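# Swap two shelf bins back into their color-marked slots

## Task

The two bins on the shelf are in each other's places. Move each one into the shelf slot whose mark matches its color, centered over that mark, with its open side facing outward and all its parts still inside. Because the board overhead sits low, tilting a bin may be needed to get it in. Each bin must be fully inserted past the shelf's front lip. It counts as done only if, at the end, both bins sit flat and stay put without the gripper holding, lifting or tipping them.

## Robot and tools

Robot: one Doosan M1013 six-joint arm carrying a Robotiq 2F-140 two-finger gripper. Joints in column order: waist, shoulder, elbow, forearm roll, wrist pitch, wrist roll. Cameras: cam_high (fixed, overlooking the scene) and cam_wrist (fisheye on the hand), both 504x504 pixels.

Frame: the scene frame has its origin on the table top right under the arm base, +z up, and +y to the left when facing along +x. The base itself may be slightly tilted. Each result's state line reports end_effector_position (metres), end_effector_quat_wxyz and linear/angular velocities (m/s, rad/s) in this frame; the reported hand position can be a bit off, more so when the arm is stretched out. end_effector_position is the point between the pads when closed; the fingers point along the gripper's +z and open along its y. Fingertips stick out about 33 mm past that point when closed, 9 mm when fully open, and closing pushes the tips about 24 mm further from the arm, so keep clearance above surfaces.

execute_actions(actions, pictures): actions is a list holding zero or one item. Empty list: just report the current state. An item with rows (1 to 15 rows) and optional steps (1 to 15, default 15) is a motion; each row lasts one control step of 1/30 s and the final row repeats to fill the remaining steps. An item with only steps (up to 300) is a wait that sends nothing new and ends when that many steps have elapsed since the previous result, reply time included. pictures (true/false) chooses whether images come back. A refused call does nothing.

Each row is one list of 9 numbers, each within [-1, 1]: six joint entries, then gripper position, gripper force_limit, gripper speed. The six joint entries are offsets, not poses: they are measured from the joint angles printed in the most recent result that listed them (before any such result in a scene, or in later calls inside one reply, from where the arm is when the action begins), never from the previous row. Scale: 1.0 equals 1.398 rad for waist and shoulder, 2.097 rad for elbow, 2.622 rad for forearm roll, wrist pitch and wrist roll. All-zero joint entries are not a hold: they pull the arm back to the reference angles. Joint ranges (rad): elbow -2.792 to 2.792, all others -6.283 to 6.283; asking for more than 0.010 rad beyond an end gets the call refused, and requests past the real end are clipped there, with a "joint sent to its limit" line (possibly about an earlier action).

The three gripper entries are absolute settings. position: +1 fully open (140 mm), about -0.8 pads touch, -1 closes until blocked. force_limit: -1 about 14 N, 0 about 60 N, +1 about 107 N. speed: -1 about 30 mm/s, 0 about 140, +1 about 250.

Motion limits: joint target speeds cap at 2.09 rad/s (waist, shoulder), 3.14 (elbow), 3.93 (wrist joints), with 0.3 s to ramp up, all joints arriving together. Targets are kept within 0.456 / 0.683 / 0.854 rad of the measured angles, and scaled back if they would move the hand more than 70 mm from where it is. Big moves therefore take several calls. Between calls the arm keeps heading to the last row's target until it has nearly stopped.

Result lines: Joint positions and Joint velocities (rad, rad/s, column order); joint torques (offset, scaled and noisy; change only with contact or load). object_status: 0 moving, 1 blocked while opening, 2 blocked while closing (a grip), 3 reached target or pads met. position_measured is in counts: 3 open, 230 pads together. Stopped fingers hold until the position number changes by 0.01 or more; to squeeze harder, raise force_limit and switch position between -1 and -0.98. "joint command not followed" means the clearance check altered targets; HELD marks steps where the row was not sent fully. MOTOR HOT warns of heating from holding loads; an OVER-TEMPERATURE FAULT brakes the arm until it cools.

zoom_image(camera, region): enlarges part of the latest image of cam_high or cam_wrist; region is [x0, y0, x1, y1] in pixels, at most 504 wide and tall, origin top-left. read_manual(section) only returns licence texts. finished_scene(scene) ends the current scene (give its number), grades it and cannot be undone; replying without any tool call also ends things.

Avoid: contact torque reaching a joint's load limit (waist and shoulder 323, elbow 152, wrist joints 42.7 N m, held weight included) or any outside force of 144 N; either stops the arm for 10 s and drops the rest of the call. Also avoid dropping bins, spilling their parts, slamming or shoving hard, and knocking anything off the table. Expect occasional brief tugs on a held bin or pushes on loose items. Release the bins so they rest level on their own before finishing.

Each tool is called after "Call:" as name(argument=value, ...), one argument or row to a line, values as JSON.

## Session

Call:
execute_actions(
  actions=[],
)

Scene clock: 0.00 s of 14400.00 s.
end_effector_position=(+1.1040, +0.1162, +0.3881) position_measured=3 object_status=3 end_effector_quat_wxyz=(-0.171, +0.769, -0.435, +0.435) end_effector_velocity=(-0.001, +0.000, -0.001) end_effector_angular_velocity=(-0.000, +0.001, -0.000)
Joint positions: [ 0.121  0.526  1.329 -0.601  0.403  3.19 ]
Joint velocities: [ 0.001 -0.     0.001  0.     0.001  0.   ]
Joint torques (N m, as the joint torque sensors report them, + toward a larger angle): no reading
camera_calibration (this result's frames):
cam_wrist: T_world_to_cam=[[-0.603335, -0.452696, -0.656546, 0.955083], [-0.491591, 0.859369, -0.140795, 0.518103], [0.627953, 0.237806, -0.741029, -0.23716], [0, 0, 0, 1]] pos_world=[0.979856, 0.0435187, 0.52426]

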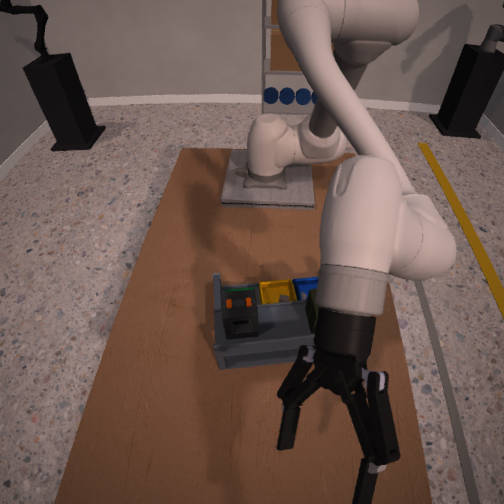

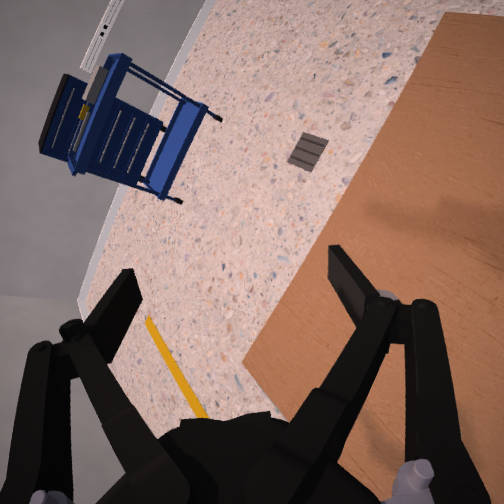

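Call:
execute_actions(
  actions=[
    {"rows": [[-0.0165,-0.3195,0.2811,0.2292,0.2825,-0.0343,-0.45,0,0.3]], "steps": 15},
  ],
  pictures=false,
)

Call:
execute_actions(
  actions=[
    {"steps": 40},
  ],
)

Scene clock: 6.73 s of 14400.00 s.
end_effector_position=(+0.8257, +0.0754, +0.2966) position_measured=132 object_status=0 end_effector_quat_wxyz=(-0.071, +0.776, -0.586, +0.223) end_effector_velocity=(-0.658, -0.000, -0.167) end_effector_angular_velocity=(+0.391, +1.043, -0.396)
Joint positions: [ 0.109  0.283  1.649 -0.275  0.805  3.141]
Joint velocities: [-0.026 -0.509  0.671  0.682  0.838 -0.102]
Joint torques (N m, as the joint torque sensors report them, + toward a larger angle): [  0.18 -70.83 -35.79   3.81  -1.13  -0.52]
Steps of this call (steps 1 to 90: nothing new was sent; then 3.23 s passed at rest; steps 91 to 105: all 15 steps of this action). Readings (joint positions | what the end effector reports):
91: [0.121 0.525 1.330 -0.600 0.404 3.190] | position_measured=3 object_status=0
92: [0.121 0.519 1.339 -0.592 0.415 3.189] | position_measured=11 object_status=0
94: [0.119 0.485 1.384 -0.545 0.472 3.181] | position_measured=29 object_status=0
98: [0.116 0.408 1.485 -0.442 0.599 3.166] | position_measured=67 object_status=0
105: the state above

Scene clock: 8.07 s of 14400.00 s.
end_effector_position=(+0.5490, +0.0996, +0.2485) position_measured=186 object_status=3 end_effector_quat_wxyz=(+0.002, +0.760, -0.650, +0.005) end_effector_velocity=(+0.000, -0.000, +0.000) end_effector_angular_velocity=(-0.000, +0.000, +0.000)
Joint positions: [ 0.098  0.079  1.919 -0.     1.144  3.1  ]
Joint velocities: [-0.     0.    -0.001 -0.     0.001 -0.   ]
Joint torques (N m, as the joint torque sensors report them, + toward a larger angle): [ -2.67 -49.18 -36.21   4.27  -0.02  -0.24]
Steps of this call (steps 1 to 30: the robot went on to your last target; steps 31 to 40: nothing new was sent). Readings (joint positions | what the end effector reports):
1: [0.108 0.266 1.672 -0.252 0.834 3.137] | position_measured=142 object_status=0
2: [0.107 0.249 1.695 -0.229 0.862 3.134] | position_measured=151 object_status=0
4: [0.106 0.215 1.739 -0.183 0.918 3.127] | position_measured=170 object_status=0
8: [0.102 0.149 1.827 -0.094 1.029 3.114] | position_measured=186 object_status=0
40: the state above
The arm was judged still, so your last target was given up. Only a new action makes it travel on or press farther. Fingers that are still opening or closing keep moving.
camera_calibration (this result's frames):
cam_wrist: T_world_to_cam=[[-0.997117, -0.0371484, 0.0661664, 0.516202], [-0.0063722, 0.909883, 0.414815, -0.169608], [-0.0756134, 0.413198, -0.907497, 0.422085], [0, 0, 0, 1]] pos_world=[0.545548, -0.000905674, 0.419242]

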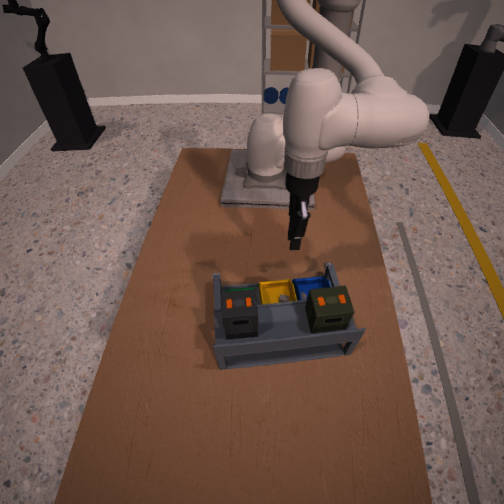

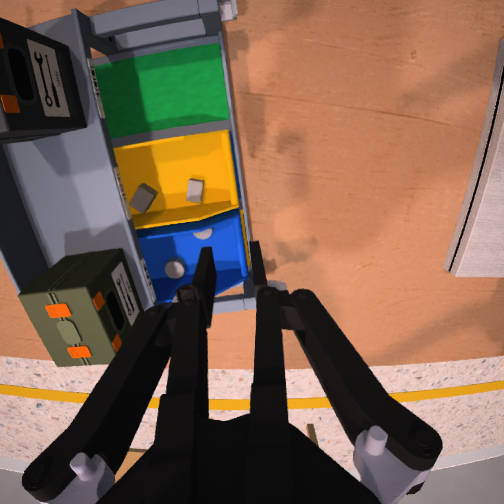

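Call:
execute_actions(
  actions=[
    {"rows": [[-0.0591,0.096,0.0755,0,-0.1117,-0.0315,-0.45,0,0.3]], "steps": 15},
  ],
)

Scene clock: 17.57 s of 14400.00 s.
end_effector_position=(+0.5499, +0.0523, +0.1000) position_measured=186 object_status=3 end_effector_quat_wxyz=(+0.001, +0.760, -0.650, +0.005) end_effector_velocity=(+0.001, -0.001, -0.000) end_effector_angular_velocity=(+0.000, -0.002, -0.000)
Joint positions: [ 0.016  0.213  2.077 -0.     0.851  3.017]
Joint velocities: [-0.001  0.001 -0.001  0.    -0.002 -0.002]
Joint torques (N m, as the joint torque sensors report them, + toward a larger angle): [ -1.99 -56.19 -29.81   3.44   0.17  -0.15]
Steps of this call (steps 1 to 90: nothing new was sent; then 6.00 s passed at rest; steps 91 to 105: all 15 steps of this action). Readings (joint positions | what the end effector reports):
91: [0.098 0.080 1.920 -0.000 1.143 3.099] | position_measured=186 object_status=3
92: [0.095 0.084 1.925 0.000 1.131 3.096] | position_measured=186 object_status=3
94: [0.077 0.114 1.961 0.000 1.065 3.077] | position_measured=186 object_status=3
98: [0.031 0.188 2.047 -0.000 0.906 3.033] | position_measured=186 object_status=3
105: the state above
camera_calibration (this result's frames):
cam_wrist: T_world_to_cam=[[-0.997126, -0.0372366, 0.0659776, 0.525263], [-0.00653549, 0.909906, 0.414764, -0.0648728], [-0.0754778, 0.41314, -0.907534, 0.306782], [0, 0, 0, 1]] pos_world=[0.546485, -0.0481569, 0.270666]

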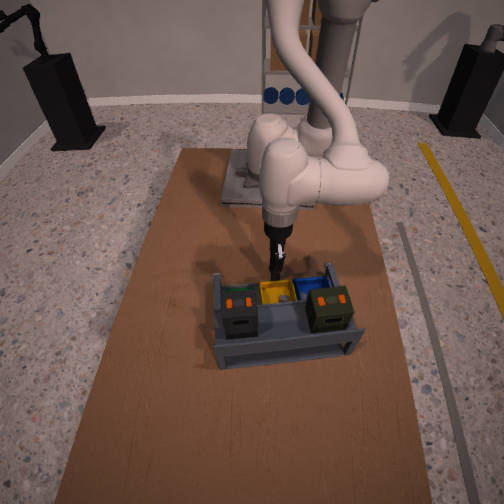

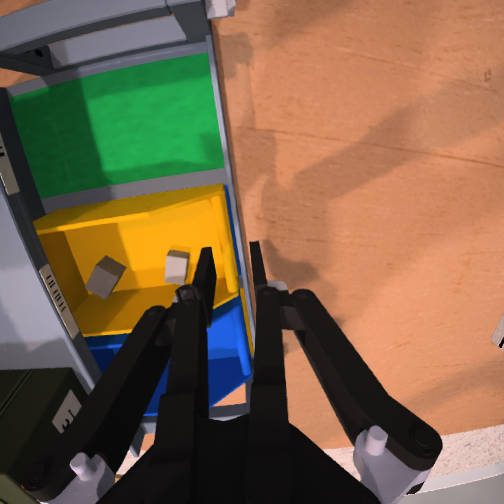

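Call:
execute_actions(
  actions=[
    {"rows": [[0,0.0315,0.0122,0,-0.0264,0,-0.45,0,0.3],[0,0.0315,0.0122,0,-0.0264,0,-0.45,0,0.3],[0,0.0315,0.0122,0,-0.0264,0,-0.45,0,0.3],[0,0.0315,0.0122,0,-0.0264,0,-0.45,0,0.3],[0,0.0315,0.0122,0,-0.0264,0,-0.45,0,0.3],[0,0.0315,0.0122,0,-0.0264,0,-0.45,0,0.3],[0,0.0315,0.0122,0,-0.0264,0,-1,1,0]], "steps": 15},
  ],
)

Scene clock: 23.73 s of 14400.00 s.
end_effector_position=(+0.5503, +0.0520, +0.0654) position_measured=221 object_status=0 end_effector_quat_wxyz=(+0.001, +0.760, -0.650, +0.005) end_effector_velocity=(-0.000, +0.000, +0.000) end_effector_angular_velocity=(-0.000, +0.001, +0.001)
Joint positions: [ 0.016  0.257  2.102 -0.     0.781  3.017]
Joint velocities: [ 0.001 -0.    -0.001 -0.     0.001 -0.   ]
Joint torques (N m, as the joint torque sensors report them, + toward a larger angle): [ -4.18 -52.09 -12.41   2.61   6.81   0.45]
Steps of this call (steps 1 to 15: the robot went on to your last target; steps 16 to 90: nothing new was sent; then 2.67 s passed at rest; steps 91 to 105: all 15 steps of this action). Readings (joint positions | what the end effector reports):
91: [0.016 0.214 2.077 -0.000 0.850 3.017] | position_measured=186 object_status=3
92: [0.016 0.220 2.080 -0.000 0.839 3.017] | position_measured=186 object_status=3
94: [0.016 0.248 2.097 -0.000 0.796 3.017] | position_measured=186 object_status=3
98: [0.016 0.258 2.103 -0.000 0.782 3.017] | position_measured=192 object_status=0
105: the state above
camera_calibration (this result's frames):
cam_wrist: T_world_to_cam=[[-0.997148, -0.0372275, 0.0656526, 0.527928], [-0.00666113, 0.909899, 0.414776, -0.0501826], [-0.0751784, 0.413155, -0.907552, 0.275458], [0, 0, 0, 1]] pos_world=[0.546796, -0.0484924, 0.236147]

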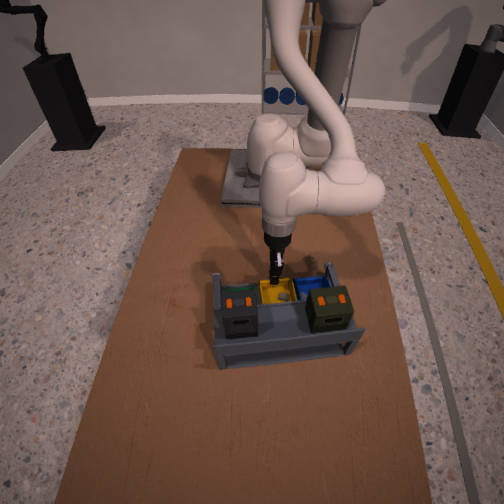

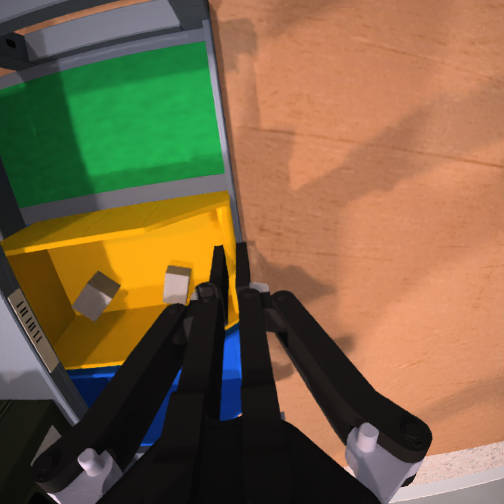

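Call:
execute_actions(
  actions=[
    {"rows": [[0,0.007,-0.014,0,0.0218,0,-1,1,0],[0,0.007,-0.014,0,0.0218,0,-1,1,0],[0,0.007,-0.014,0,0.0218,0,-1,1,0],[0,0.014,-0.028,0,0.0436,0,-1,1,0],[0,0.014,-0.028,0,0.0436,0,-1,1,0],[0,0.014,-0.028,0,0.0436,0,-1,1,0],[0,0.021,-0.042,0,0.0653,0,-1,1,0],[0,0.021,-0.042,0,0.0653,0,-1,1,0],[0,0.021,-0.042,0,0.0653,0,-1,1,0],[0,0.0277,-0.0559,0,0.0871,0,-1,1,0]], "steps": 15},
  ],
  pictures=false,
)

Scene clock: 34.37 s of 14400.00 s.
end_effector_position=(+0.5535, +0.0524, +0.0946) position_measured=225 object_status=2 end_effector_quat_wxyz=(+0.052, +0.758, -0.648, -0.050) end_effector_velocity=(-0.002, +0.000, -0.000) end_effector_angular_velocity=(+0.000, +0.006, +0.000)
Joint positions: [ 0.016  0.296  1.985 -0.     1.01   3.017]
Joint velocities: [ 0.     0.001  0.001  0.     0.005 -0.   ]
Joint torques (N m, as the joint torque sensors report them, + toward a larger angle): [ -2.6  -68.46 -32.98   3.86   0.31  -0.15]
Steps of this call (steps 1 to 15: the robot went on to your last target; steps 16 to 90: nothing new was sent; then 7.13 s passed at rest; steps 91 to 105: all 15 steps of this action). Readings (joint positions | what the end effector reports):
91: [0.016 0.258 2.102 -0.000 0.783 3.017] | position_measured=225 object_status=2
92: [0.016 0.260 2.097 -0.000 0.795 3.017] | position_measured=225 object_status=2
94: [0.016 0.267 2.075 -0.000 0.837 3.017] | position_measured=225 object_status=2
98: [0.016 0.281 2.033 -0.000 0.916 3.017] | position_measured=225 object_status=2
105: the state above

Call:
execute_actions(
  actions=[
    {"rows": [[-0.0032,-0.023,0.0179,0,-0.0022,-0.0017,-1,1,0],[-0.0032,-0.023,0.0179,0,-0.0022,-0.0017,-1,1,0],[-0.0032,-0.023,0.0179,0,-0.0022,-0.0017,-1,1,0],[-0.0065,-0.0459,0.0357,0,-0.0043,-0.0035,-1,1,0],[-0.0065,-0.0459,0.0357,0,-0.0043,-0.0035,-1,1,0],[-0.0065,-0.0459,0.0357,0,-0.0043,-0.0035,-1,1,0],[-0.0097,-0.0689,0.0536,0,-0.0065,-0.0052,-1,1,0],[-0.0097,-0.0689,0.0536,0,-0.0065,-0.0052,-1,1,0],[-0.0097,-0.0689,0.0536,0,-0.0065,-0.0052,-1,1,0],[-0.0129,-0.0918,0.0714,0,-0.0086,-0.0069,-1,1,0]], "steps": 15},
  ],
)

Scene clock: 39.60 s of 14400.00 s.
end_effector_position=(+0.4694, +0.0413, +0.1035) position_measured=225 object_status=2 end_effector_quat_wxyz=(+0.050, +0.758, -0.648, -0.050) end_effector_velocity=(-0.000, -0.001, -0.001) end_effector_angular_velocity=(+0.000, +0.001, -0.001)
Joint positions: [-0.002  0.168  2.135 -0.     0.987  2.999]
Joint velocities: [-0.002  0.001  0.     0.    -0.001 -0.001]
Joint torques (N m, as the joint torque sensors report them, + toward a larger angle): [ -0.75 -53.88 -31.21   3.57  -0.31  -0.11]
Steps of this call (steps 1 to 15: the robot went on to your last target; steps 16 to 90: nothing new was sent; then 1.73 s passed at rest; steps 91 to 105: all 15 steps of this action). Readings (joint positions | what the end effector reports):
91: [0.015 0.295 1.986 -0.000 1.010 3.017] | position_measured=225 object_status=2
92: [0.015 0.289 1.993 -0.000 1.009 3.016] | position_measured=225 object_status=2
94: [0.012 0.266 2.021 -0.000 1.005 3.013] | position_measured=225 object_status=2
98: [0.005 0.221 2.073 -0.000 0.996 3.006] | position_measured=225 object_status=2
105: the state above
camera_calibration (this result's frames):
cam_wrist: T_world_to_cam=[[-0.976512, -0.0356606, 0.21249, 0.419393], [0.0557919, 0.910722, 0.409235, -0.0855683], [-0.208113, 0.411478, -0.887341, 0.368708], [0, 0, 0, 1]] pos_world=[0.491049, -0.0588305, 0.27307]

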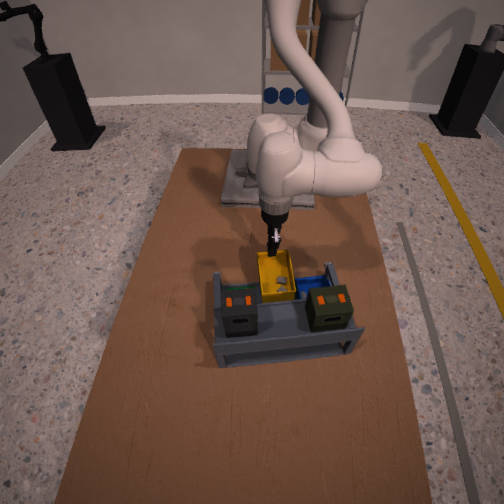

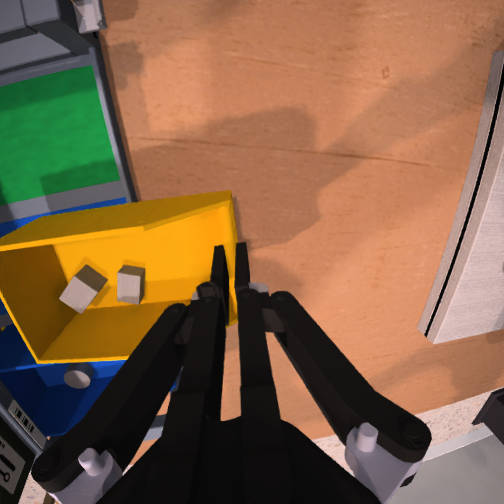

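Call:
execute_actions(
  actions=[
    {"rows": [[0,-0.052,0.007,0,-0.006,0,-1,1,0],[0,-0.052,0.007,0,-0.006,0,-1,1,0],[0,-0.052,0.007,0,-0.006,0,-1,1,0],[0,-0.1046,0.0136,0,-0.0117,0,-1,1,0],[0,-0.1046,0.0136,0,-0.0117,0,-1,1,0],[0,-0.1046,0.0136,0,-0.0117,0,-1,1,0],[0,-0.1046,0.0136,0,-0.0117,0,-1,1,0],[-0.085,-0.1385,0.049,0,-0.022,-0.045,-1,1,0],[-0.085,-0.1385,0.049,0,-0.022,-0.045,-1,1,0],[-0.085,-0.1385,0.049,0,-0.022,-0.045,-1,1,0],[-0.17,-0.1725,0.0845,0,-0.032,-0.09,-1,1,0],[-0.17,-0.1725,0.0845,0,-0.032,-0.09,-1,1,0],[-0.17,-0.1725,0.0845,0,-0.032,-0.09,-1,1,0],[-0.2543,-0.2064,0.1199,0,-0.0424,-0.1356,-1,1,0]], "steps": 15},
  ],
  pictures=false,
)

Call:
execute_actions(
  actions=[
    {"steps": 12},
  ],
  pictures=false,
)

Scene clock: 50.60 s of 14400.00 s.
end_effector_position=(+0.4140, -0.0293, +0.1431) position_measured=225 object_status=2 end_effector_quat_wxyz=(+0.000, +0.760, -0.650, +0.007) end_effector_velocity=(-0.339, -0.362, -0.115) end_effector_angular_velocity=(-0.001, +0.025, +0.000)
Joint positions: [-0.171 -0.052  2.273 -0.     0.916  2.831]
Joint velocities: [-0.988 -0.365  0.599 -0.    -0.21  -0.988]
Joint torques (N m, as the joint torque sensors report them, + toward a larger angle): [  0.5  -39.82 -31.42   3.64  -0.3   -0.52]
Steps of this call (steps 1 to 15: the robot went on to your last target; steps 16 to 90: nothing new was sent; then 7.50 s passed at rest; steps 91 to 105: all 15 steps of this action). Readings (joint positions | what the end effector reports):
91: [-0.002 0.167 2.135 -0.000 0.987 2.999] | position_measured=225 object_status=2
92: [-0.002 0.161 2.137 -0.000 0.986 2.999] | position_measured=225 object_status=2
94: [-0.002 0.126 2.144 -0.000 0.978 2.999] | position_measured=225 object_status=2
98: [-0.003 0.029 2.162 -0.000 0.958 2.998] | position_measured=225 object_status=2
105: the state above

Scene clock: 51.00 s of 14400.00 s.
end_effector_position=(+0.3453, -0.0859, +0.1201) position_measured=225 object_status=2 end_effector_quat_wxyz=(+0.002, +0.760, -0.650, +0.005) end_effector_velocity=(-0.001, +0.000, -0.000) end_effector_angular_velocity=(-0.000, +0.001, +0.002)
Joint positions: [-0.358 -0.121  2.386 -0.     0.876  2.644]
Joint velocities: [ 0.001  0.     0.001 -0.001 -0.    -0.   ]
Joint torques (N m, as the joint torque sensors report them, + toward a larger angle): [ -1.7  -22.81 -32.07   3.83  -0.42  -0.12]
Steps of this call (steps 1 to 12: the robot went on to your last target). Readings (joint positions | what the end effector reports):
1: [-0.205 -0.064 2.294 -0.000 0.908 2.797] | position_measured=225 object_status=2
2: [-0.239 -0.077 2.314 -0.000 0.901 2.763] | position_measured=225 object_status=2
4: [-0.304 -0.101 2.354 -0.000 0.887 2.698] | position_measured=225 object_status=2
8: [-0.358 -0.121 2.386 -0.000 0.876 2.644] | position_measured=225 object_status=2
12: the state above

Call:
execute_actions(
  actions=[
    {"rows": [[0,0.0184,0.0071,0,-0.0154,0,-0.98,0,0],[0,0.0184,0.0071,0,-0.0154,0,-0.98,0,0],[0,0.0184,0.0071,0,-0.0154,0,-0.98,0,0],[0,0.0368,0.0143,0,-0.0309,0,-0.98,0,0],[0,0.0368,0.0143,0,-0.0309,0,-0.98,0,0],[0,0.0368,0.0143,0,-0.0309,0,-0.98,0,0],[0,0.0551,0.0214,0,-0.0463,0,-0.98,0,0],[0,0.0551,0.0214,0,-0.0463,0,-0.98,0,0],[0,0.0551,0.0214,0,-0.0463,0,-0.98,0,0],[0,0.0735,0.0285,0,-0.0617,0,-0.98,0,0],[0,0.0735,0.0285,0,-0.0617,0,-0.98,0,0],[0,0.0735,0.0285,0,-0.0617,0,-0.98,0,0],[0,0.0735,0.0285,0,-0.0617,0,-0.45,0,0.3]], "steps": 15},
  ],
)

Scene clock: 57.47 s of 14400.00 s.
end_effector_position=(+0.3453, -0.0863, +0.0597) position_measured=210 object_status=0 end_effector_quat_wxyz=(+0.002, +0.760, -0.650, +0.005) end_effector_velocity=(-0.000, +0.000, -0.001) end_effector_angular_velocity=(+0.000, -0.001, -0.000)
Joint positions: [-0.358 -0.018  2.446 -0.     0.714  2.644]
Joint velocities: [ 0.     0.     0.002  0.001 -0.002 -0.   ]
Joint torques (N m, as the joint torque sensors report them, + toward a larger angle): [ -2.05 -27.13 -27.42   3.31  -0.01  -0.23]
Steps of this call (steps 1 to 30: the robot went on to your last target; steps 31 to 90: nothing new was sent; then 2.97 s passed at rest; steps 91 to 105: all 15 steps of this action). Readings (joint positions | what the end effector reports):
91: [-0.358 -0.120 2.387 -0.000 0.875 2.644] | position_measured=225 object_status=0
92: [-0.358 -0.114 2.390 -0.000 0.865 2.644] | position_measured=225 object_status=0
94: [-0.358 -0.095 2.402 -0.000 0.835 2.644] | position_measured=225 object_status=0
98: [-0.358 -0.060 2.422 -0.000 0.780 2.644] | position_measured=225 object_status=2
105: the state above
camera_calibration (this result's frames):
cam_wrist: T_world_to_cam=[[-0.99706, -0.0373022, 0.0669292, 0.318597], [-0.00617933, 0.909796, 0.41501, 0.076442], [-0.0763727, 0.413376, -0.907352, 0.312409], [0, 0, 0, 1]] pos_world=[0.341993, -0.186804, 0.230417]

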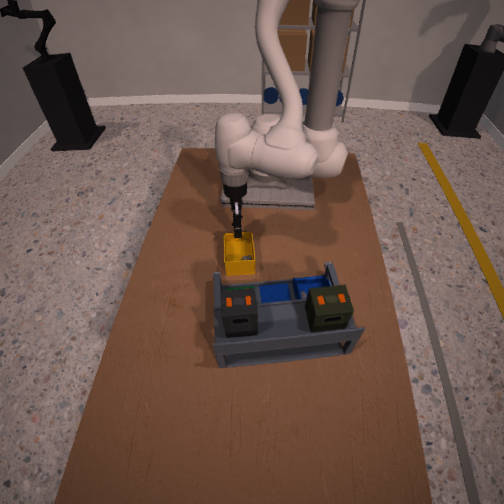

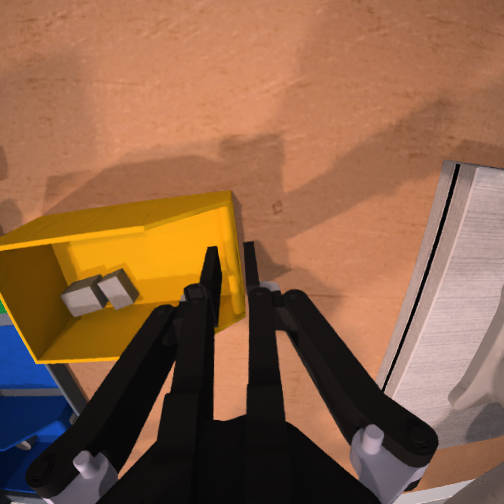

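Call:
execute_actions(
  actions=[
    {"rows": [[0,-0.0735,-0.0285,0,0.0617,0,-0.45,0,0.3],[0,-0.0735,-0.0285,0,0.0617,0,-0.45,0,0.3],[0,-0.0735,-0.0285,0,0.0617,0,-0.45,0,0.3],[0,-0.0735,-0.0285,0,0.0617,0,-0.45,0,0.3],[0,-0.0735,-0.0285,0,0.0617,0,-0.45,0,0.3],[0,-0.0735,-0.0285,0,0.0617,0,-0.45,0,0.3],[0,-0.0735,-0.0285,0,0.0617,0,-0.45,0,0.3],[0.407,0.179,-0.1878,0,0.0547,0.2166,-0.45,0,0.3]], "steps": 15},
  ],
  pictures=false,
)

Call:
execute_actions(
  actions=[
    {"steps": 25},
  ],
)

Scene clock: 66.43 s of 14400.00 s.
end_effector_position=(+0.4267, -0.0392, +0.1244) position_measured=186 object_status=3 end_effector_quat_wxyz=(-0.000, +0.753, -0.658, +0.008) end_effector_velocity=(+0.367, +0.352, -0.017) end_effector_angular_velocity=(+0.008, +0.015, +0.058)
Joint positions: [-0.189 -0.006  2.272 -0.     0.869  2.835]
Joint velocities: [ 0.958  0.571 -0.528 -0.    -0.027  0.9  ]
Joint torques (N m, as the joint torque sensors report them, + toward a larger angle): [  2.45 -35.19 -27.09   3.4    0.02  -0.29]
Steps of this call (steps 1 to 15: the robot went on to your last target; steps 16 to 90: nothing new was sent; then 5.47 s passed at rest; steps 91 to 105: all 15 steps of this action). Readings (joint positions | what the end effector reports):
91: [-0.358 -0.019 2.446 -0.000 0.715 2.644] | position_measured=186 object_status=3
92: [-0.358 -0.025 2.442 -0.000 0.725 2.644] | position_measured=186 object_status=3
94: [-0.358 -0.060 2.422 -0.000 0.781 2.644] | position_measured=186 object_status=3
98: [-0.357 -0.120 2.386 -0.000 0.874 2.645] | position_measured=186 object_status=3
105: the state above

Scene clock: 67.27 s of 14400.00 s.
end_effector_position=(+0.5425, +0.1612, +0.0989) position_measured=186 object_status=3 end_effector_quat_wxyz=(+0.002, +0.761, -0.649, +0.005) end_effector_velocity=(-0.000, -0.000, +0.000) end_effector_angular_velocity=(+0.000, -0.001, +0.000)
Joint positions: [ 0.211  0.232  2.052 -0.001  0.858  3.211]
Joint velocities: [-0.    -0.001  0.001 -0.    -0.001 -0.001]
Joint torques (N m, as the joint torque sensors report them, + toward a larger angle): [ -1.47 -56.86 -30.06   3.43  -0.11  -0.23]
Steps of this call (steps 1 to 25: the robot went on to your last target). Readings (joint positions | what the end effector reports):
1: [-0.157 0.013 2.254 -0.000 0.868 2.865] | position_measured=186 object_status=3
2: [-0.125 0.032 2.237 -0.000 0.867 2.895] | position_measured=186 object_status=3
4: [-0.062 0.070 2.202 -0.000 0.865 2.954] | position_measured=186 object_status=3
8: [0.060 0.142 2.135 -0.000 0.862 3.069] | position_measured=186 object_status=3
25: the state above
camera_calibration (this result's frames):
cam_wrist: T_world_to_cam=[[-0.997042, -0.0384428, 0.0665601, 0.522006], [-0.00741182, 0.909994, 0.414555, -0.163044], [-0.076506, 0.412835, -0.907587, 0.26091], [0, 0, 0, 1]] pos_world=[0.539214, 0.0607238, 0.269645]

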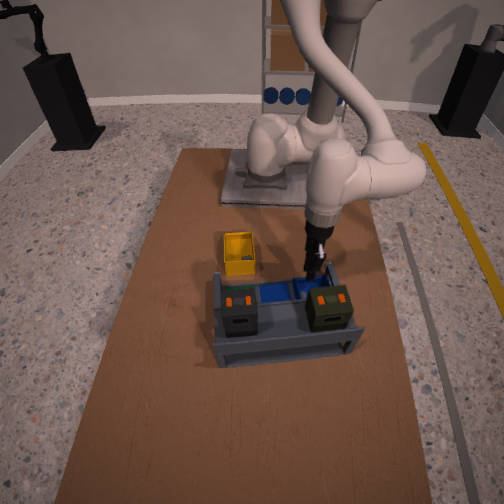

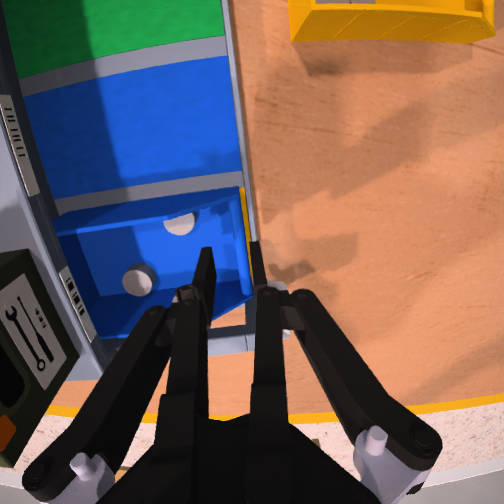

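Call:
execute_actions(
  actions=[
    {"rows": [[0.0059,0.0249,0.0165,0,-0.0266,0.003,-0.45,0,0.3],[0.0059,0.0249,0.0165,0,-0.0266,0.003,-0.45,0,0.3],[0.0059,0.0249,0.0165,0,-0.0266,0.003,-0.45,0,0.3],[0.0059,0.0249,0.0165,0,-0.0266,0.003,-0.45,0,0.3],[0.0059,0.0249,0.0165,0,-0.0266,0.003,-0.45,0,0.3],[0.0059,0.0249,0.0165,0,-0.0266,0.003,-0.45,0,0.3],[0.0059,0.0249,0.0165,0,-0.0266,0.003,-1,1,0]], "steps": 15},
  ],
)

Scene clock: 75.77 s of 14400.00 s.
end_effector_position=(+0.5361, +0.1641, +0.0651) position_measured=221 object_status=0 end_effector_quat_wxyz=(+0.002, +0.761, -0.649, +0.005) end_effector_velocity=(+0.000, -0.000, +0.001) end_effector_angular_velocity=(+0.000, -0.001, -0.001)
Joint positions: [ 0.219  0.267  2.087 -0.001  0.788  3.219]
Joint velocities: [-0.001 -0.001  0.    -0.    -0.     0.   ]
Joint torques (N m, as the joint torque sensors report them, + toward a larger angle): [ -2.45 -57.91 -26.2    3.19   0.16  -0.09]
Steps of this call (steps 1 to 15: the robot went on to your last target; steps 16 to 90: nothing new was sent; then 5.00 s passed at rest; steps 91 to 105: all 15 steps of this action). Readings (joint positions | what the end effector reports):
91: [0.211 0.233 2.053 -0.000 0.856 3.212] | position_measured=186 object_status=3
92: [0.213 0.238 2.058 -0.000 0.844 3.213] | position_measured=186 object_status=3
94: [0.218 0.262 2.082 -0.000 0.798 3.218] | position_measured=186 object_status=3
98: [0.219 0.267 2.087 -0.000 0.788 3.219] | position_measured=192 object_status=0
105: the state above
camera_calibration (this result's frames):
cam_wrist: T_world_to_cam=[[-0.997046, -0.0388788, 0.066247, 0.518111], [-0.00793217, 0.909949, 0.414644, -0.15147], [-0.0764023, 0.412894, -0.907569, 0.228444], [0, 0, 0, 1]] pos_world=[0.532832, 0.063651, 0.235811]

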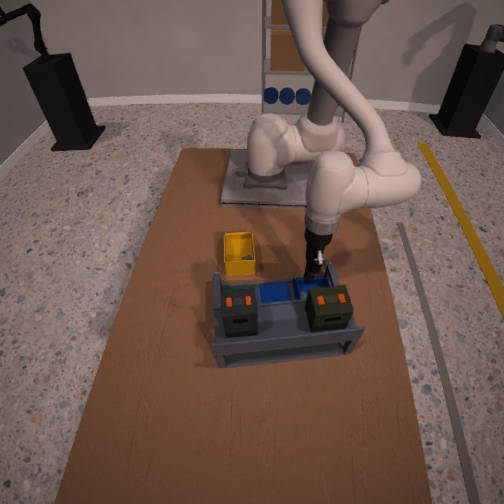

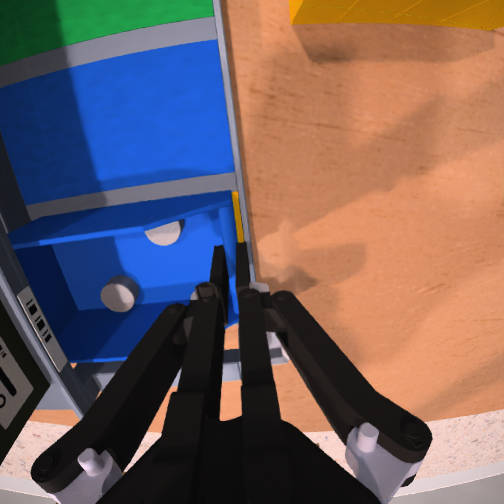

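Call:
execute_actions(
  actions=[
    {"rows": [[0,0.006,-0.0133,0,0.0215,0,-1,1,0],[0,0.006,-0.0133,0,0.0215,0,-1,1,0],[0,0.006,-0.0133,0,0.0215,0,-1,1,0],[0,0.012,-0.0265,0,0.0431,0,-1,1,0],[0,0.012,-0.0265,0,0.0431,0,-1,1,0],[0,0.012,-0.0265,0,0.0431,0,-1,1,0],[0,0.018,-0.0398,0,0.0646,0,-1,1,0],[0,0.018,-0.0398,0,0.0646,0,-1,1,0],[0,0.018,-0.0398,0,0.0646,0,-1,1,0],[0,0.0239,-0.053,0,0.0861,0,-1,1,0]], "steps": 15},
  ],
  pictures=false,
)

Call:
execute_actions(
  actions=[
    {"rows": [[0.0023,-0.0237,0.019,0,-0.0025,0.0012,-1,1,0],[0.0023,-0.0237,0.019,0,-0.0025,0.0012,-1,1,0],[0.0023,-0.0237,0.019,0,-0.0025,0.0012,-1,1,0],[0.0047,-0.0475,0.0379,0,-0.005,0.0025,-1,1,0],[0.0047,-0.0475,0.0379,0,-0.005,0.0025,-1,1,0],[0.0047,-0.0475,0.0379,0,-0.005,0.0025,-1,1,0],[0.007,-0.0712,0.0569,0,-0.0075,0.0037,-1,1,0],[0.007,-0.0712,0.0569,0,-0.0075,0.0037,-1,1,0],[0.007,-0.0712,0.0569,0,-0.0075,0.0037,-1,1,0],[0.0093,-0.0949,0.0758,0,-0.01,0.005,-1,1,0]], "steps": 15},
  ],
)

Scene clock: 89.80 s of 14400.00 s.
end_effector_position=(+0.5363, +0.1644, +0.0949) position_measured=225 object_status=2 end_effector_quat_wxyz=(+0.061, +0.758, -0.648, -0.038) end_effector_velocity=(-0.002, -0.002, -0.002) end_effector_angular_velocity=(-0.001, +0.009, +0.000)
Joint positions: [ 0.219  0.3    1.976 -0.001  1.013  3.219]
Joint velocities: [-0.002  0.003  0.001  0.     0.005 -0.003]
Joint torques (N m, as the joint torque sensors report them, + toward a larger angle): [ -1.36 -70.01 -32.12   3.45  -0.13  -0.14]
Steps of this call (steps 1 to 15: the robot went on to your last target; steps 16 to 90: nothing new was sent; then 10.53 s passed at rest; steps 91 to 105: all 15 steps of this action). Readings (joint positions | what the end effector reports):
91: [0.219 0.267 2.087 -0.001 0.789 3.219] | position_measured=225 object_status=2
92: [0.219 0.269 2.081 -0.001 0.801 3.219] | position_measured=225 object_status=2
94: [0.219 0.275 2.060 -0.001 0.842 3.219] | position_measured=225 object_status=2
98: [0.219 0.287 2.022 -0.001 0.922 3.219] | position_measured=225 object_status=2
105: the state above

Scene clock: 90.30 s of 14400.00 s.
end_effector_position=(+0.4472, +0.1495, +0.1025) position_measured=225 object_status=2 end_effector_quat_wxyz=(+0.062, +0.758, -0.648, -0.037) end_effector_velocity=(+0.000, +0.001, +0.001) end_effector_angular_velocity=(+0.001, -0.002, +0.000)
Joint positions: [ 0.232  0.168  2.135 -0.001  0.987  3.232]
Joint velocities: [ 0.001 -0.001 -0.001  0.    -0.001  0.001]
Joint torques (N m, as the joint torque sensors report them, + toward a larger angle): [ -1.5  -52.43 -30.3    3.48   0.28  -0.28]
Steps of this call (steps 1 to 15: all 15 steps of this action). Readings (joint positions | what the end effector reports):
1: [0.219 0.300 1.976 -0.001 1.013 3.219] | position_measured=225 object_status=2
2: [0.220 0.295 1.982 -0.001 1.013 3.220] | position_measured=225 object_status=2
4: [0.222 0.271 2.012 -0.001 1.008 3.222] | position_measured=225 object_status=2
8: [0.227 0.222 2.069 -0.001 0.998 3.227] | position_measured=225 object_status=2
15: the state above
camera_calibration (this result's frames):
cam_wrist: T_world_to_cam=[[-0.977356, -0.0323174, 0.209118, 0.401967], [0.0503487, 0.924367, 0.378168, -0.178838], [-0.205523, 0.380134, -0.901808, 0.32369], [0, 0, 0, 1]] pos_world=[0.468395, 0.0552565, 0.275479]

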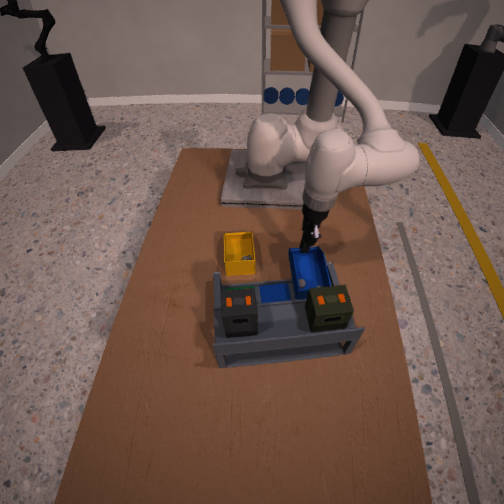

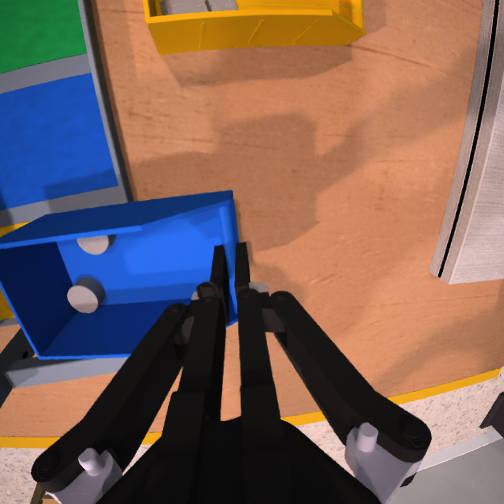

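Call:
execute_actions(
  actions=[
    {"rows": [[0,-0.0244,-0.0141,0,0.0243,0,-1,1,0],[0,-0.0244,-0.0141,0,0.0243,0,-1,1,0],[0,-0.0244,-0.0141,0,0.0243,0,-1,1,0],[0,-0.0244,-0.0141,0,0.0243,0,-1,1,0],[-0.0575,-0.0244,-0.0141,0,0.0243,-0.0306,-1,1,0],[-0.0575,-0.0244,-0.0141,0,0.0243,-0.0306,-1,1,0],[-0.0575,-0.0244,-0.0141,0,0.0243,-0.0306,-1,1,0],[-0.115,-0.0244,-0.0141,0,0.0243,-0.0613,-1,1,0],[-0.115,-0.0244,-0.0141,0,0.0243,-0.0613,-1,1,0],[-0.115,-0.0244,-0.0141,0,0.0243,-0.0613,-1,1,0],[-0.1724,-0.0244,-0.0141,0,0.0243,-0.0919,-1,1,0]], "steps": 15},
  ],
  pictures=false,
)

Call:
execute_actions(
  actions=[
    {"steps": 6},
  ],
  pictures=false,
)

Call:
execute_actions(
  actions=[
    {"rows": [[0,0.008,0.0047,0,-0.0081,0,-0.98,0,0],[0,0.008,0.0047,0,-0.0081,0,-0.98,0,0],[0,0.008,0.0047,0,-0.0081,0,-0.98,0,0],[0,0.008,0.0047,0,-0.0081,0,-0.98,0,0],[0,0.0163,0.0094,0,-0.0162,0,-0.98,0,0],[0,0.0163,0.0094,0,-0.0162,0,-0.98,0,0],[0,0.0163,0.0094,0,-0.0162,0,-0.98,0,0],[0,0.0163,0.0094,0,-0.0162,0,-0.98,0,0],[0,0.0244,0.0141,0,-0.0243,0,-0.98,0,0]], "steps": 15},
  ],
)

Scene clock: 99.27 s of 14400.00 s.
end_effector_position=(+0.4712, +0.0438, +0.1340) position_measured=225 object_status=2 end_effector_quat_wxyz=(+0.051, +0.758, -0.648, -0.050) end_effector_velocity=(+0.016, -0.178, +0.002) end_effector_angular_velocity=(+0.055, +0.001, -0.011)
Joint positions: [ 0.002  0.134  2.105 -0.001  1.051  3.003]
Joint velocities: [-0.378 -0.    -0.     0.     0.001 -0.372]
Joint torques (N m, as the joint torque sensors report them, + toward a larger angle): [ 17.64 -57.28 -30.21   4.05   0.64  -0.26]
Steps of this call (steps 1 to 15: the robot went on to your last target; steps 16 to 90: nothing new was sent; then 5.47 s passed at rest; steps 91 to 105: all 15 steps of this action). Readings (joint positions | what the end effector reports):
91: [0.232 0.167 2.134 -0.001 0.989 3.232] | position_measured=225 object_status=2
92: [0.232 0.161 2.130 -0.001 1.001 3.232] | position_measured=225 object_status=2
94: [0.232 0.138 2.108 -0.001 1.043 3.232] | position_measured=225 object_status=2
98: [0.190 0.133 2.105 -0.001 1.051 3.190] | position_measured=225 object_status=2
105: the state above

Scene clock: 99.47 s of 14400.00 s.
end_effector_position=(+0.4716, +0.0386, +0.1340) position_measured=225 object_status=2 end_effector_quat_wxyz=(+0.050, +0.758, -0.648, -0.051) end_effector_velocity=(+0.001, +0.001, -0.000) end_effector_angular_velocity=(+0.000, +0.000, +0.005)
Joint positions: [-0.009  0.134  2.105 -0.001  1.051  2.991]
Joint velocities: [ 0.002  0.001 -0.001  0.     0.    -0.003]
Joint torques (N m, as the joint torque sensors report them, + toward a larger angle): [ -1.96 -50.8  -32.29   3.66   0.1   -0.14]
Steps of this call (steps 1 to 6: the robot went on to your last target). Readings (joint positions | what the end effector reports):
1: [-0.006 0.134 2.105 -0.001 1.051 2.994] | position_measured=225 object_status=2
2: [-0.009 0.134 2.105 -0.001 1.051 2.992] | position_measured=225 object_status=2
4: [-0.009 0.134 2.105 -0.001 1.051 2.992] | position_measured=225 object_status=2
6: the state above

Scene clock: 99.97 s of 14400.00 s.
end_effector_position=(+0.4696, +0.0383, +0.1035) position_measured=225 object_status=2 end_effector_quat_wxyz=(+0.050, +0.758, -0.648, -0.051) end_effector_velocity=(+0.001, -0.000, -0.000) end_effector_angular_velocity=(+0.000, -0.002, -0.002)
Joint positions: [-0.009  0.168  2.135 -0.001  0.987  2.991]
Joint velocities: [-0.001  0.    -0.     0.    -0.002  0.001]
Joint torques (N m, as the joint torque sensors report them, + toward a larger angle): [ -0.14 -50.72 -30.49   3.59  -0.15  -0.2 ]
Steps of this call (steps 1 to 15: all 15 steps of this action). Readings (joint positions | what the end effector reports):
1: [-0.009 0.134 2.106 -0.001 1.050 2.991] | position_measured=225 object_status=0
2: [-0.009 0.139 2.110 -0.001 1.040 2.991] | position_measured=225 object_status=0
4: [-0.009 0.145 2.115 -0.001 1.030 2.991] | position_measured=225 object_status=0
8: [-0.009 0.157 2.125 -0.001 1.009 2.991] | position_measured=225 object_status=2
15: the state above
camera_calibration (this result's frames):
cam_wrist: T_world_to_cam=[[-0.976397, -0.0372141, 0.212753, 0.419486], [0.054671, 0.910381, 0.410144, -0.0824242], [-0.20895, 0.412095, -0.886858, 0.370269], [0, 0, 0, 1]] pos_world=[0.491458, -0.0619375, 0.272935]

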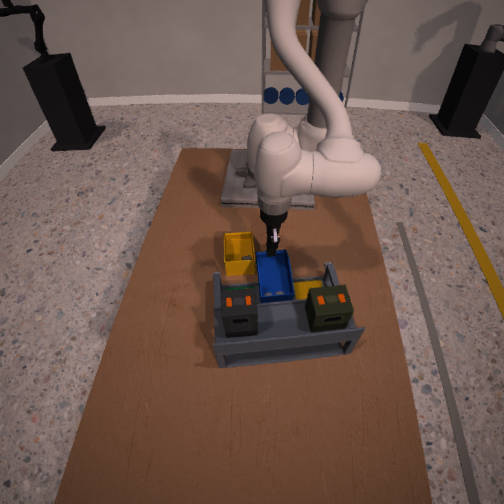

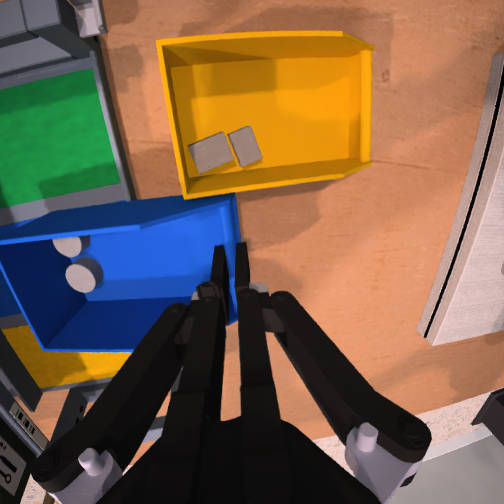

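Call:
execute_actions(
  actions=[
    {"rows": [[0.0047,0.0235,-0.0186,0,0.0023,0.0025,-0.98,0,0],[0.0047,0.0235,-0.0186,0,0.0023,0.0025,-0.98,0,0],[0.0047,0.0235,-0.0186,0,0.0023,0.0025,-0.98,0,0],[0.0094,0.047,-0.0371,0,0.0046,0.005,-0.98,0,0],[0.0094,0.047,-0.0371,0,0.0046,0.005,-0.98,0,0],[0.0094,0.047,-0.0371,0,0.0046,0.005,-0.98,0,0],[0.014,0.0706,-0.0557,0,0.0069,0.0075,-0.98,0,0],[0.014,0.0706,-0.0557,0,0.0069,0.0075,-0.98,0,0],[0.014,0.0706,-0.0557,0,0.0069,0.0075,-0.98,0,0],[0.0187,0.0941,-0.0742,0,0.0092,0.01,-0.98,0,0]], "steps": 15},
  ],
  pictures=false,
)

Call:
execute_actions(
  actions=[
    {"rows": [[0,-0.0088,0.0173,0,-0.028,0,-0.98,0,0],[0,-0.0088,0.0173,0,-0.028,0,-0.98,0,0],[0,-0.0088,0.0173,0,-0.028,0,-0.98,0,0],[0,-0.0175,0.0346,0,-0.0561,0,-0.98,0,0],[0,-0.0175,0.0346,0,-0.0561,0,-0.98,0,0],[0,-0.0175,0.0346,0,-0.0561,0,-0.98,0,0],[0,-0.0263,0.0519,0,-0.0841,0,-0.98,0,0],[0,-0.0263,0.0519,0,-0.0841,0,-0.98,0,0],[0,-0.0263,0.0519,0,-0.0841,0,-0.98,0,0],[0,-0.0263,0.0519,0,-0.0841,0,-0.98,0,0],[0,-0.0263,0.0519,0,-0.0841,0,-0.6,0,0]], "steps": 15},
  ],
)

Scene clock: 112.37 s of 14400.00 s.
end_effector_position=(+0.5565, +0.0535, +0.0951) position_measured=225 object_status=2 end_effector_quat_wxyz=(+0.052, +0.758, -0.648, -0.050) end_effector_velocity=(-0.000, +0.001, -0.001) end_effector_angular_velocity=(-0.000, +0.000, -0.001)
Joint positions: [ 0.018  0.299  1.979 -0.001  1.011  3.018]
Joint velocities: [ 0.001  0.     0.001  0.    -0.001  0.002]
Joint torques (N m, as the joint torque sensors report them, + toward a larger angle): [ -2.3  -62.9  -29.05   3.73   0.19  -0.54]
Steps of this call (steps 1 to 15: the robot went on to your last target; steps 16 to 90: nothing new was sent; then 8.90 s passed at rest; steps 91 to 105: all 15 steps of this action). Readings (joint positions | what the end effector reports):
91: [-0.009 0.168 2.134 -0.001 0.987 2.991] | position_measured=225 object_status=2
92: [-0.007 0.174 2.127 -0.001 0.988 2.993] | position_measured=225 object_status=2
94: [-0.003 0.199 2.098 -0.001 0.992 2.998] | position_measured=225 object_status=2
98: [0.007 0.245 2.044 -0.001 1.001 3.007] | position_measured=225 object_status=2
105: the state above

Scene clock: 112.87 s of 14400.00 s.
end_effector_position=(+0.5567, +0.0533, +0.0681) position_measured=205 object_status=0 end_effector_quat_wxyz=(+0.002, +0.761, -0.649, +0.005) end_effector_velocity=(+0.001, -0.000, +0.000) end_effector_angular_velocity=(-0.000, -0.002, +0.000)
Joint positions: [ 0.018  0.263  2.088 -0.001  0.791  3.018]
Joint velocities: [-0.001  0.    -0.    -0.    -0.001 -0.   ]
Joint torques (N m, as the joint torque sensors report them, + toward a larger angle): [ -2.15 -59.16 -28.37   3.3   -0.08  -0.21]
Steps of this call (steps 1 to 15: all 15 steps of this action). Readings (joint positions | what the end effector reports):
1: [0.018 0.299 1.980 -0.001 1.011 3.018] | position_measured=225 object_status=2
2: [0.018 0.298 1.984 -0.001 1.001 3.018] | position_measured=225 object_status=2
4: [0.018 0.289 2.010 -0.001 0.950 3.018] | position_measured=225 object_status=2
8: [0.018 0.271 2.063 -0.001 0.840 3.018] | position_measured=225 object_status=2
15: the state above
camera_calibration (this result's frames):
cam_wrist: T_world_to_cam=[[-0.997052, -0.0387176, 0.0662483, 0.534144], [-0.00778232, 0.909938, 0.41467, -0.0517951], [-0.0763369, 0.412932, -0.907557, 0.278454], [0, 0, 0, 1]] pos_world=[0.553422, -0.0471716, 0.238805]

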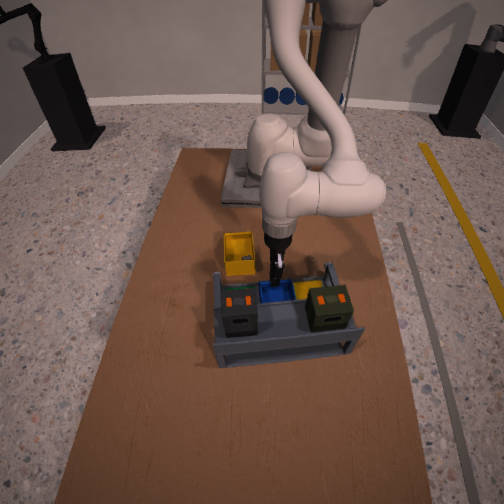

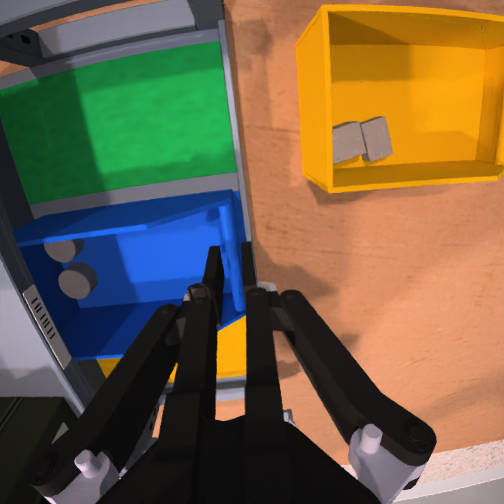

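Call:
execute_actions(
  actions=[
    {"rows": [[0,-0.08,-0.034,0,0.07,0,-0.45,0,0.3],[0,-0.08,-0.034,0,0.07,0,-0.45,0,0.3],[0,-0.08,-0.034,0,0.07,0,-0.45,0,0.3],[0,-0.08,-0.034,0,0.07,0,-0.45,0,0.3],[0,-0.08,-0.034,0,0.07,0,-0.45,0,0.3],[0,-0.08,-0.034,0,0.07,0,-0.45,0,0.3],[0,-0.08,-0.034,0,0.07,0,-0.45,0,0.3],[-0.269,-0.2747,0.1421,0,0.0324,-0.1426,-0.45,0,0.3]], "steps": 15},
  ],
  pictures=false,
)

Call:
execute_actions(
  actions=[
    {"steps": 20},
  ],
)

Scene clock: 123.37 s of 14400.00 s.
end_effector_position=(+0.4789, -0.0204, +0.1554) position_measured=186 object_status=3 end_effector_quat_wxyz=(-0.002, +0.761, -0.649, +0.010) end_effector_velocity=(-0.447, -0.332, -0.098) end_effector_angular_velocity=(-0.004, +0.041, -0.015)
Joint positions: [-0.132  0.035  2.161 -0.001  0.934  2.867]
Joint velocities: [-0.796 -0.549  0.792  0.    -0.202 -0.781]
Joint torques (N m, as the joint torque sensors report them, + toward a larger angle): [  1.45 -40.16 -29.99   3.59  -0.18  -0.36]
Steps of this call (steps 1 to 15: the robot went on to your last target; steps 16 to 90: nothing new was sent; then 7.00 s passed at rest; steps 91 to 105: all 15 steps of this action). Readings (joint positions | what the end effector reports):
91: [0.018 0.262 2.088 -0.001 0.791 3.018] | position_measured=205 object_status=0
92: [0.017 0.256 2.085 -0.001 0.802 3.018] | position_measured=197 object_status=0
94: [0.017 0.221 2.062 -0.001 0.861 3.018] | position_measured=186 object_status=0
98: [0.017 0.150 2.018 -0.001 0.971 3.017] | position_measured=186 object_status=0
105: the state above

Scene clock: 124.03 s of 14400.00 s.
end_effector_position=(+0.3454, -0.0862, +0.1204) position_measured=186 object_status=3 end_effector_quat_wxyz=(+0.001, +0.760, -0.650, +0.006) end_effector_velocity=(-0.001, -0.001, +0.000) end_effector_angular_velocity=(-0.000, -0.001, -0.003)
Joint positions: [-0.358 -0.121  2.386 -0.001  0.876  2.644]
Joint velocities: [-0.003 -0.002  0.001  0.     0.    -0.   ]
Joint torques (N m, as the joint torque sensors report them, + toward a larger angle): [ -1.79 -21.13 -30.9    3.66  -0.07  -0.25]
Steps of this call (steps 1 to 20: the robot went on to your last target). Readings (joint positions | what the end effector reports):
1: [-0.159 0.016 2.188 -0.001 0.927 2.840] | position_measured=186 object_status=3
2: [-0.186 -0.003 2.215 -0.001 0.920 2.814] | position_measured=186 object_status=3
4: [-0.241 -0.041 2.270 -0.001 0.906 2.759] | position_measured=186 object_status=3
8: [-0.341 -0.110 2.369 -0.001 0.880 2.661] | position_measured=186 object_status=3
20: the state above
camera_calibration (this result's frames):
cam_wrist: T_world_to_cam=[[-0.9972, -0.0364351, 0.0653102, 0.31501], [-0.00611312, 0.910085, 0.414377, 0.0512541], [-0.0745356, 0.412817, -0.907759, 0.366783], [0, 0, 0, 1]] pos_world=[0.341779, -0.186582, 0.291139]

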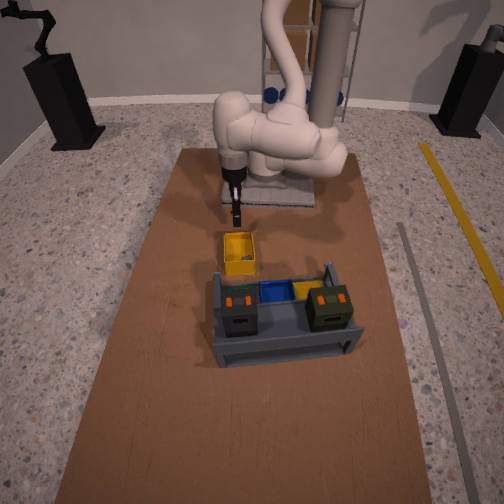

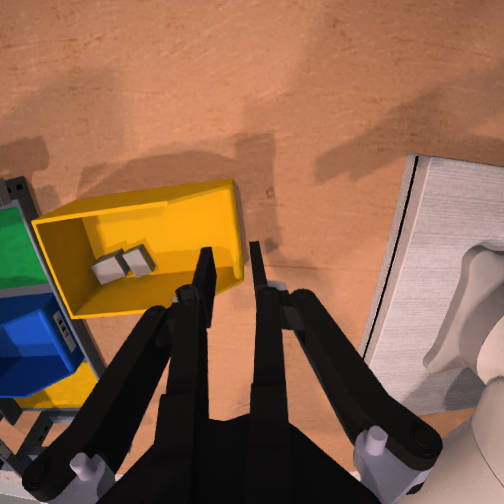

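Call:
execute_actions(
  actions=[
    {"rows": [[0,0.0818,0.031,0,-0.0682,0,-0.45,0,0.3],[0,0.0818,0.031,0,-0.0682,0,-0.45,0,0.3],[0,0.0818,0.031,0,-0.0682,0,-0.45,0,0.3],[0,0.0818,0.031,0,-0.0682,0,-0.45,0,0.3],[0,0.0818,0.031,0,-0.0682,0,-0.45,0,0.3],[0,0.0818,0.031,0,-0.0682,0,-0.45,0,0.3],[0,0.0818,0.031,0,-0.0682,0,-0.45,0,0.3],[0,0.0818,0.031,0,-0.0682,0,-0.45,0,0.3],[0,0.0818,0.031,0,-0.0682,0,-1,1,0]], "steps": 15},
  ],
  pictures=false,
)

Call:
execute_actions(
  actions=[
    {"steps": 8},
  ],
  pictures=false,
)

Scene clock: 129.80 s of 14400.00 s.
end_effector_position=(+0.3456, -0.0867, +0.0540) position_measured=220 object_status=0 end_effector_quat_wxyz=(+0.002, +0.760, -0.650, +0.005) end_effector_velocity=(-0.000, -0.000, -0.000) end_effector_angular_velocity=(+0.000, +0.001, +0.000)
Joint positions: [-0.359 -0.007  2.451 -0.001  0.697  2.644]
Joint velocities: [-0.001  0.001 -0.    -0.     0.001 -0.001]
Joint torques (N m, as the joint torque sensors report them, + toward a larger angle): [ -1.85 -22.22 -21.62   2.9   -1.64  -0.19]
Steps of this call (steps 1 to 15: the robot went on to your last target; steps 16 to 90: nothing new was sent; then 2.27 s passed at rest; steps 91 to 105: all 15 steps of this action). Readings (joint positions | what the end effector reports):
91: [-0.359 -0.121 2.387 -0.001 0.875 2.644] | position_measured=186 object_status=3
92: [-0.359 -0.115 2.390 -0.001 0.865 2.644] | position_measured=186 object_status=3
94: [-0.359 -0.079 2.410 -0.001 0.809 2.644] | position_measured=186 object_status=3
98: [-0.359 -0.008 2.451 -0.001 0.700 2.644] | position_measured=186 object_status=3
105: the state above

Scene clock: 130.07 s of 14400.00 s.
end_effector_position=(+0.3457, -0.0867, +0.0541) position_measured=225 object_status=0 end_effector_quat_wxyz=(+0.001, +0.760, -0.650, +0.005) end_effector_velocity=(+0.001, +0.000, +0.000) end_effector_angular_velocity=(-0.000, -0.000, +0.001)
Joint positions: [-0.359 -0.007  2.451 -0.001  0.697  2.644]
Joint velocities: [ 0.001  0.    -0.001  0.    -0.     0.   ]
Joint torques (N m, as the joint torque sensors report them, + toward a larger angle): [ -1.66 -17.85 -19.54   3.15  -2.05  -0.19]
Steps of this call (steps 1 to 8: the robot went on to your last target). Readings (joint positions | what the end effector reports):
1: [-0.359 -0.007 2.451 -0.001 0.697 2.644] | position_measured=220 object_status=0
2: [-0.359 -0.007 2.451 -0.001 0.697 2.644] | position_measured=220 object_status=0
4: [-0.359 -0.007 2.451 -0.001 0.697 2.644] | position_measured=225 object_status=0
8: the state above


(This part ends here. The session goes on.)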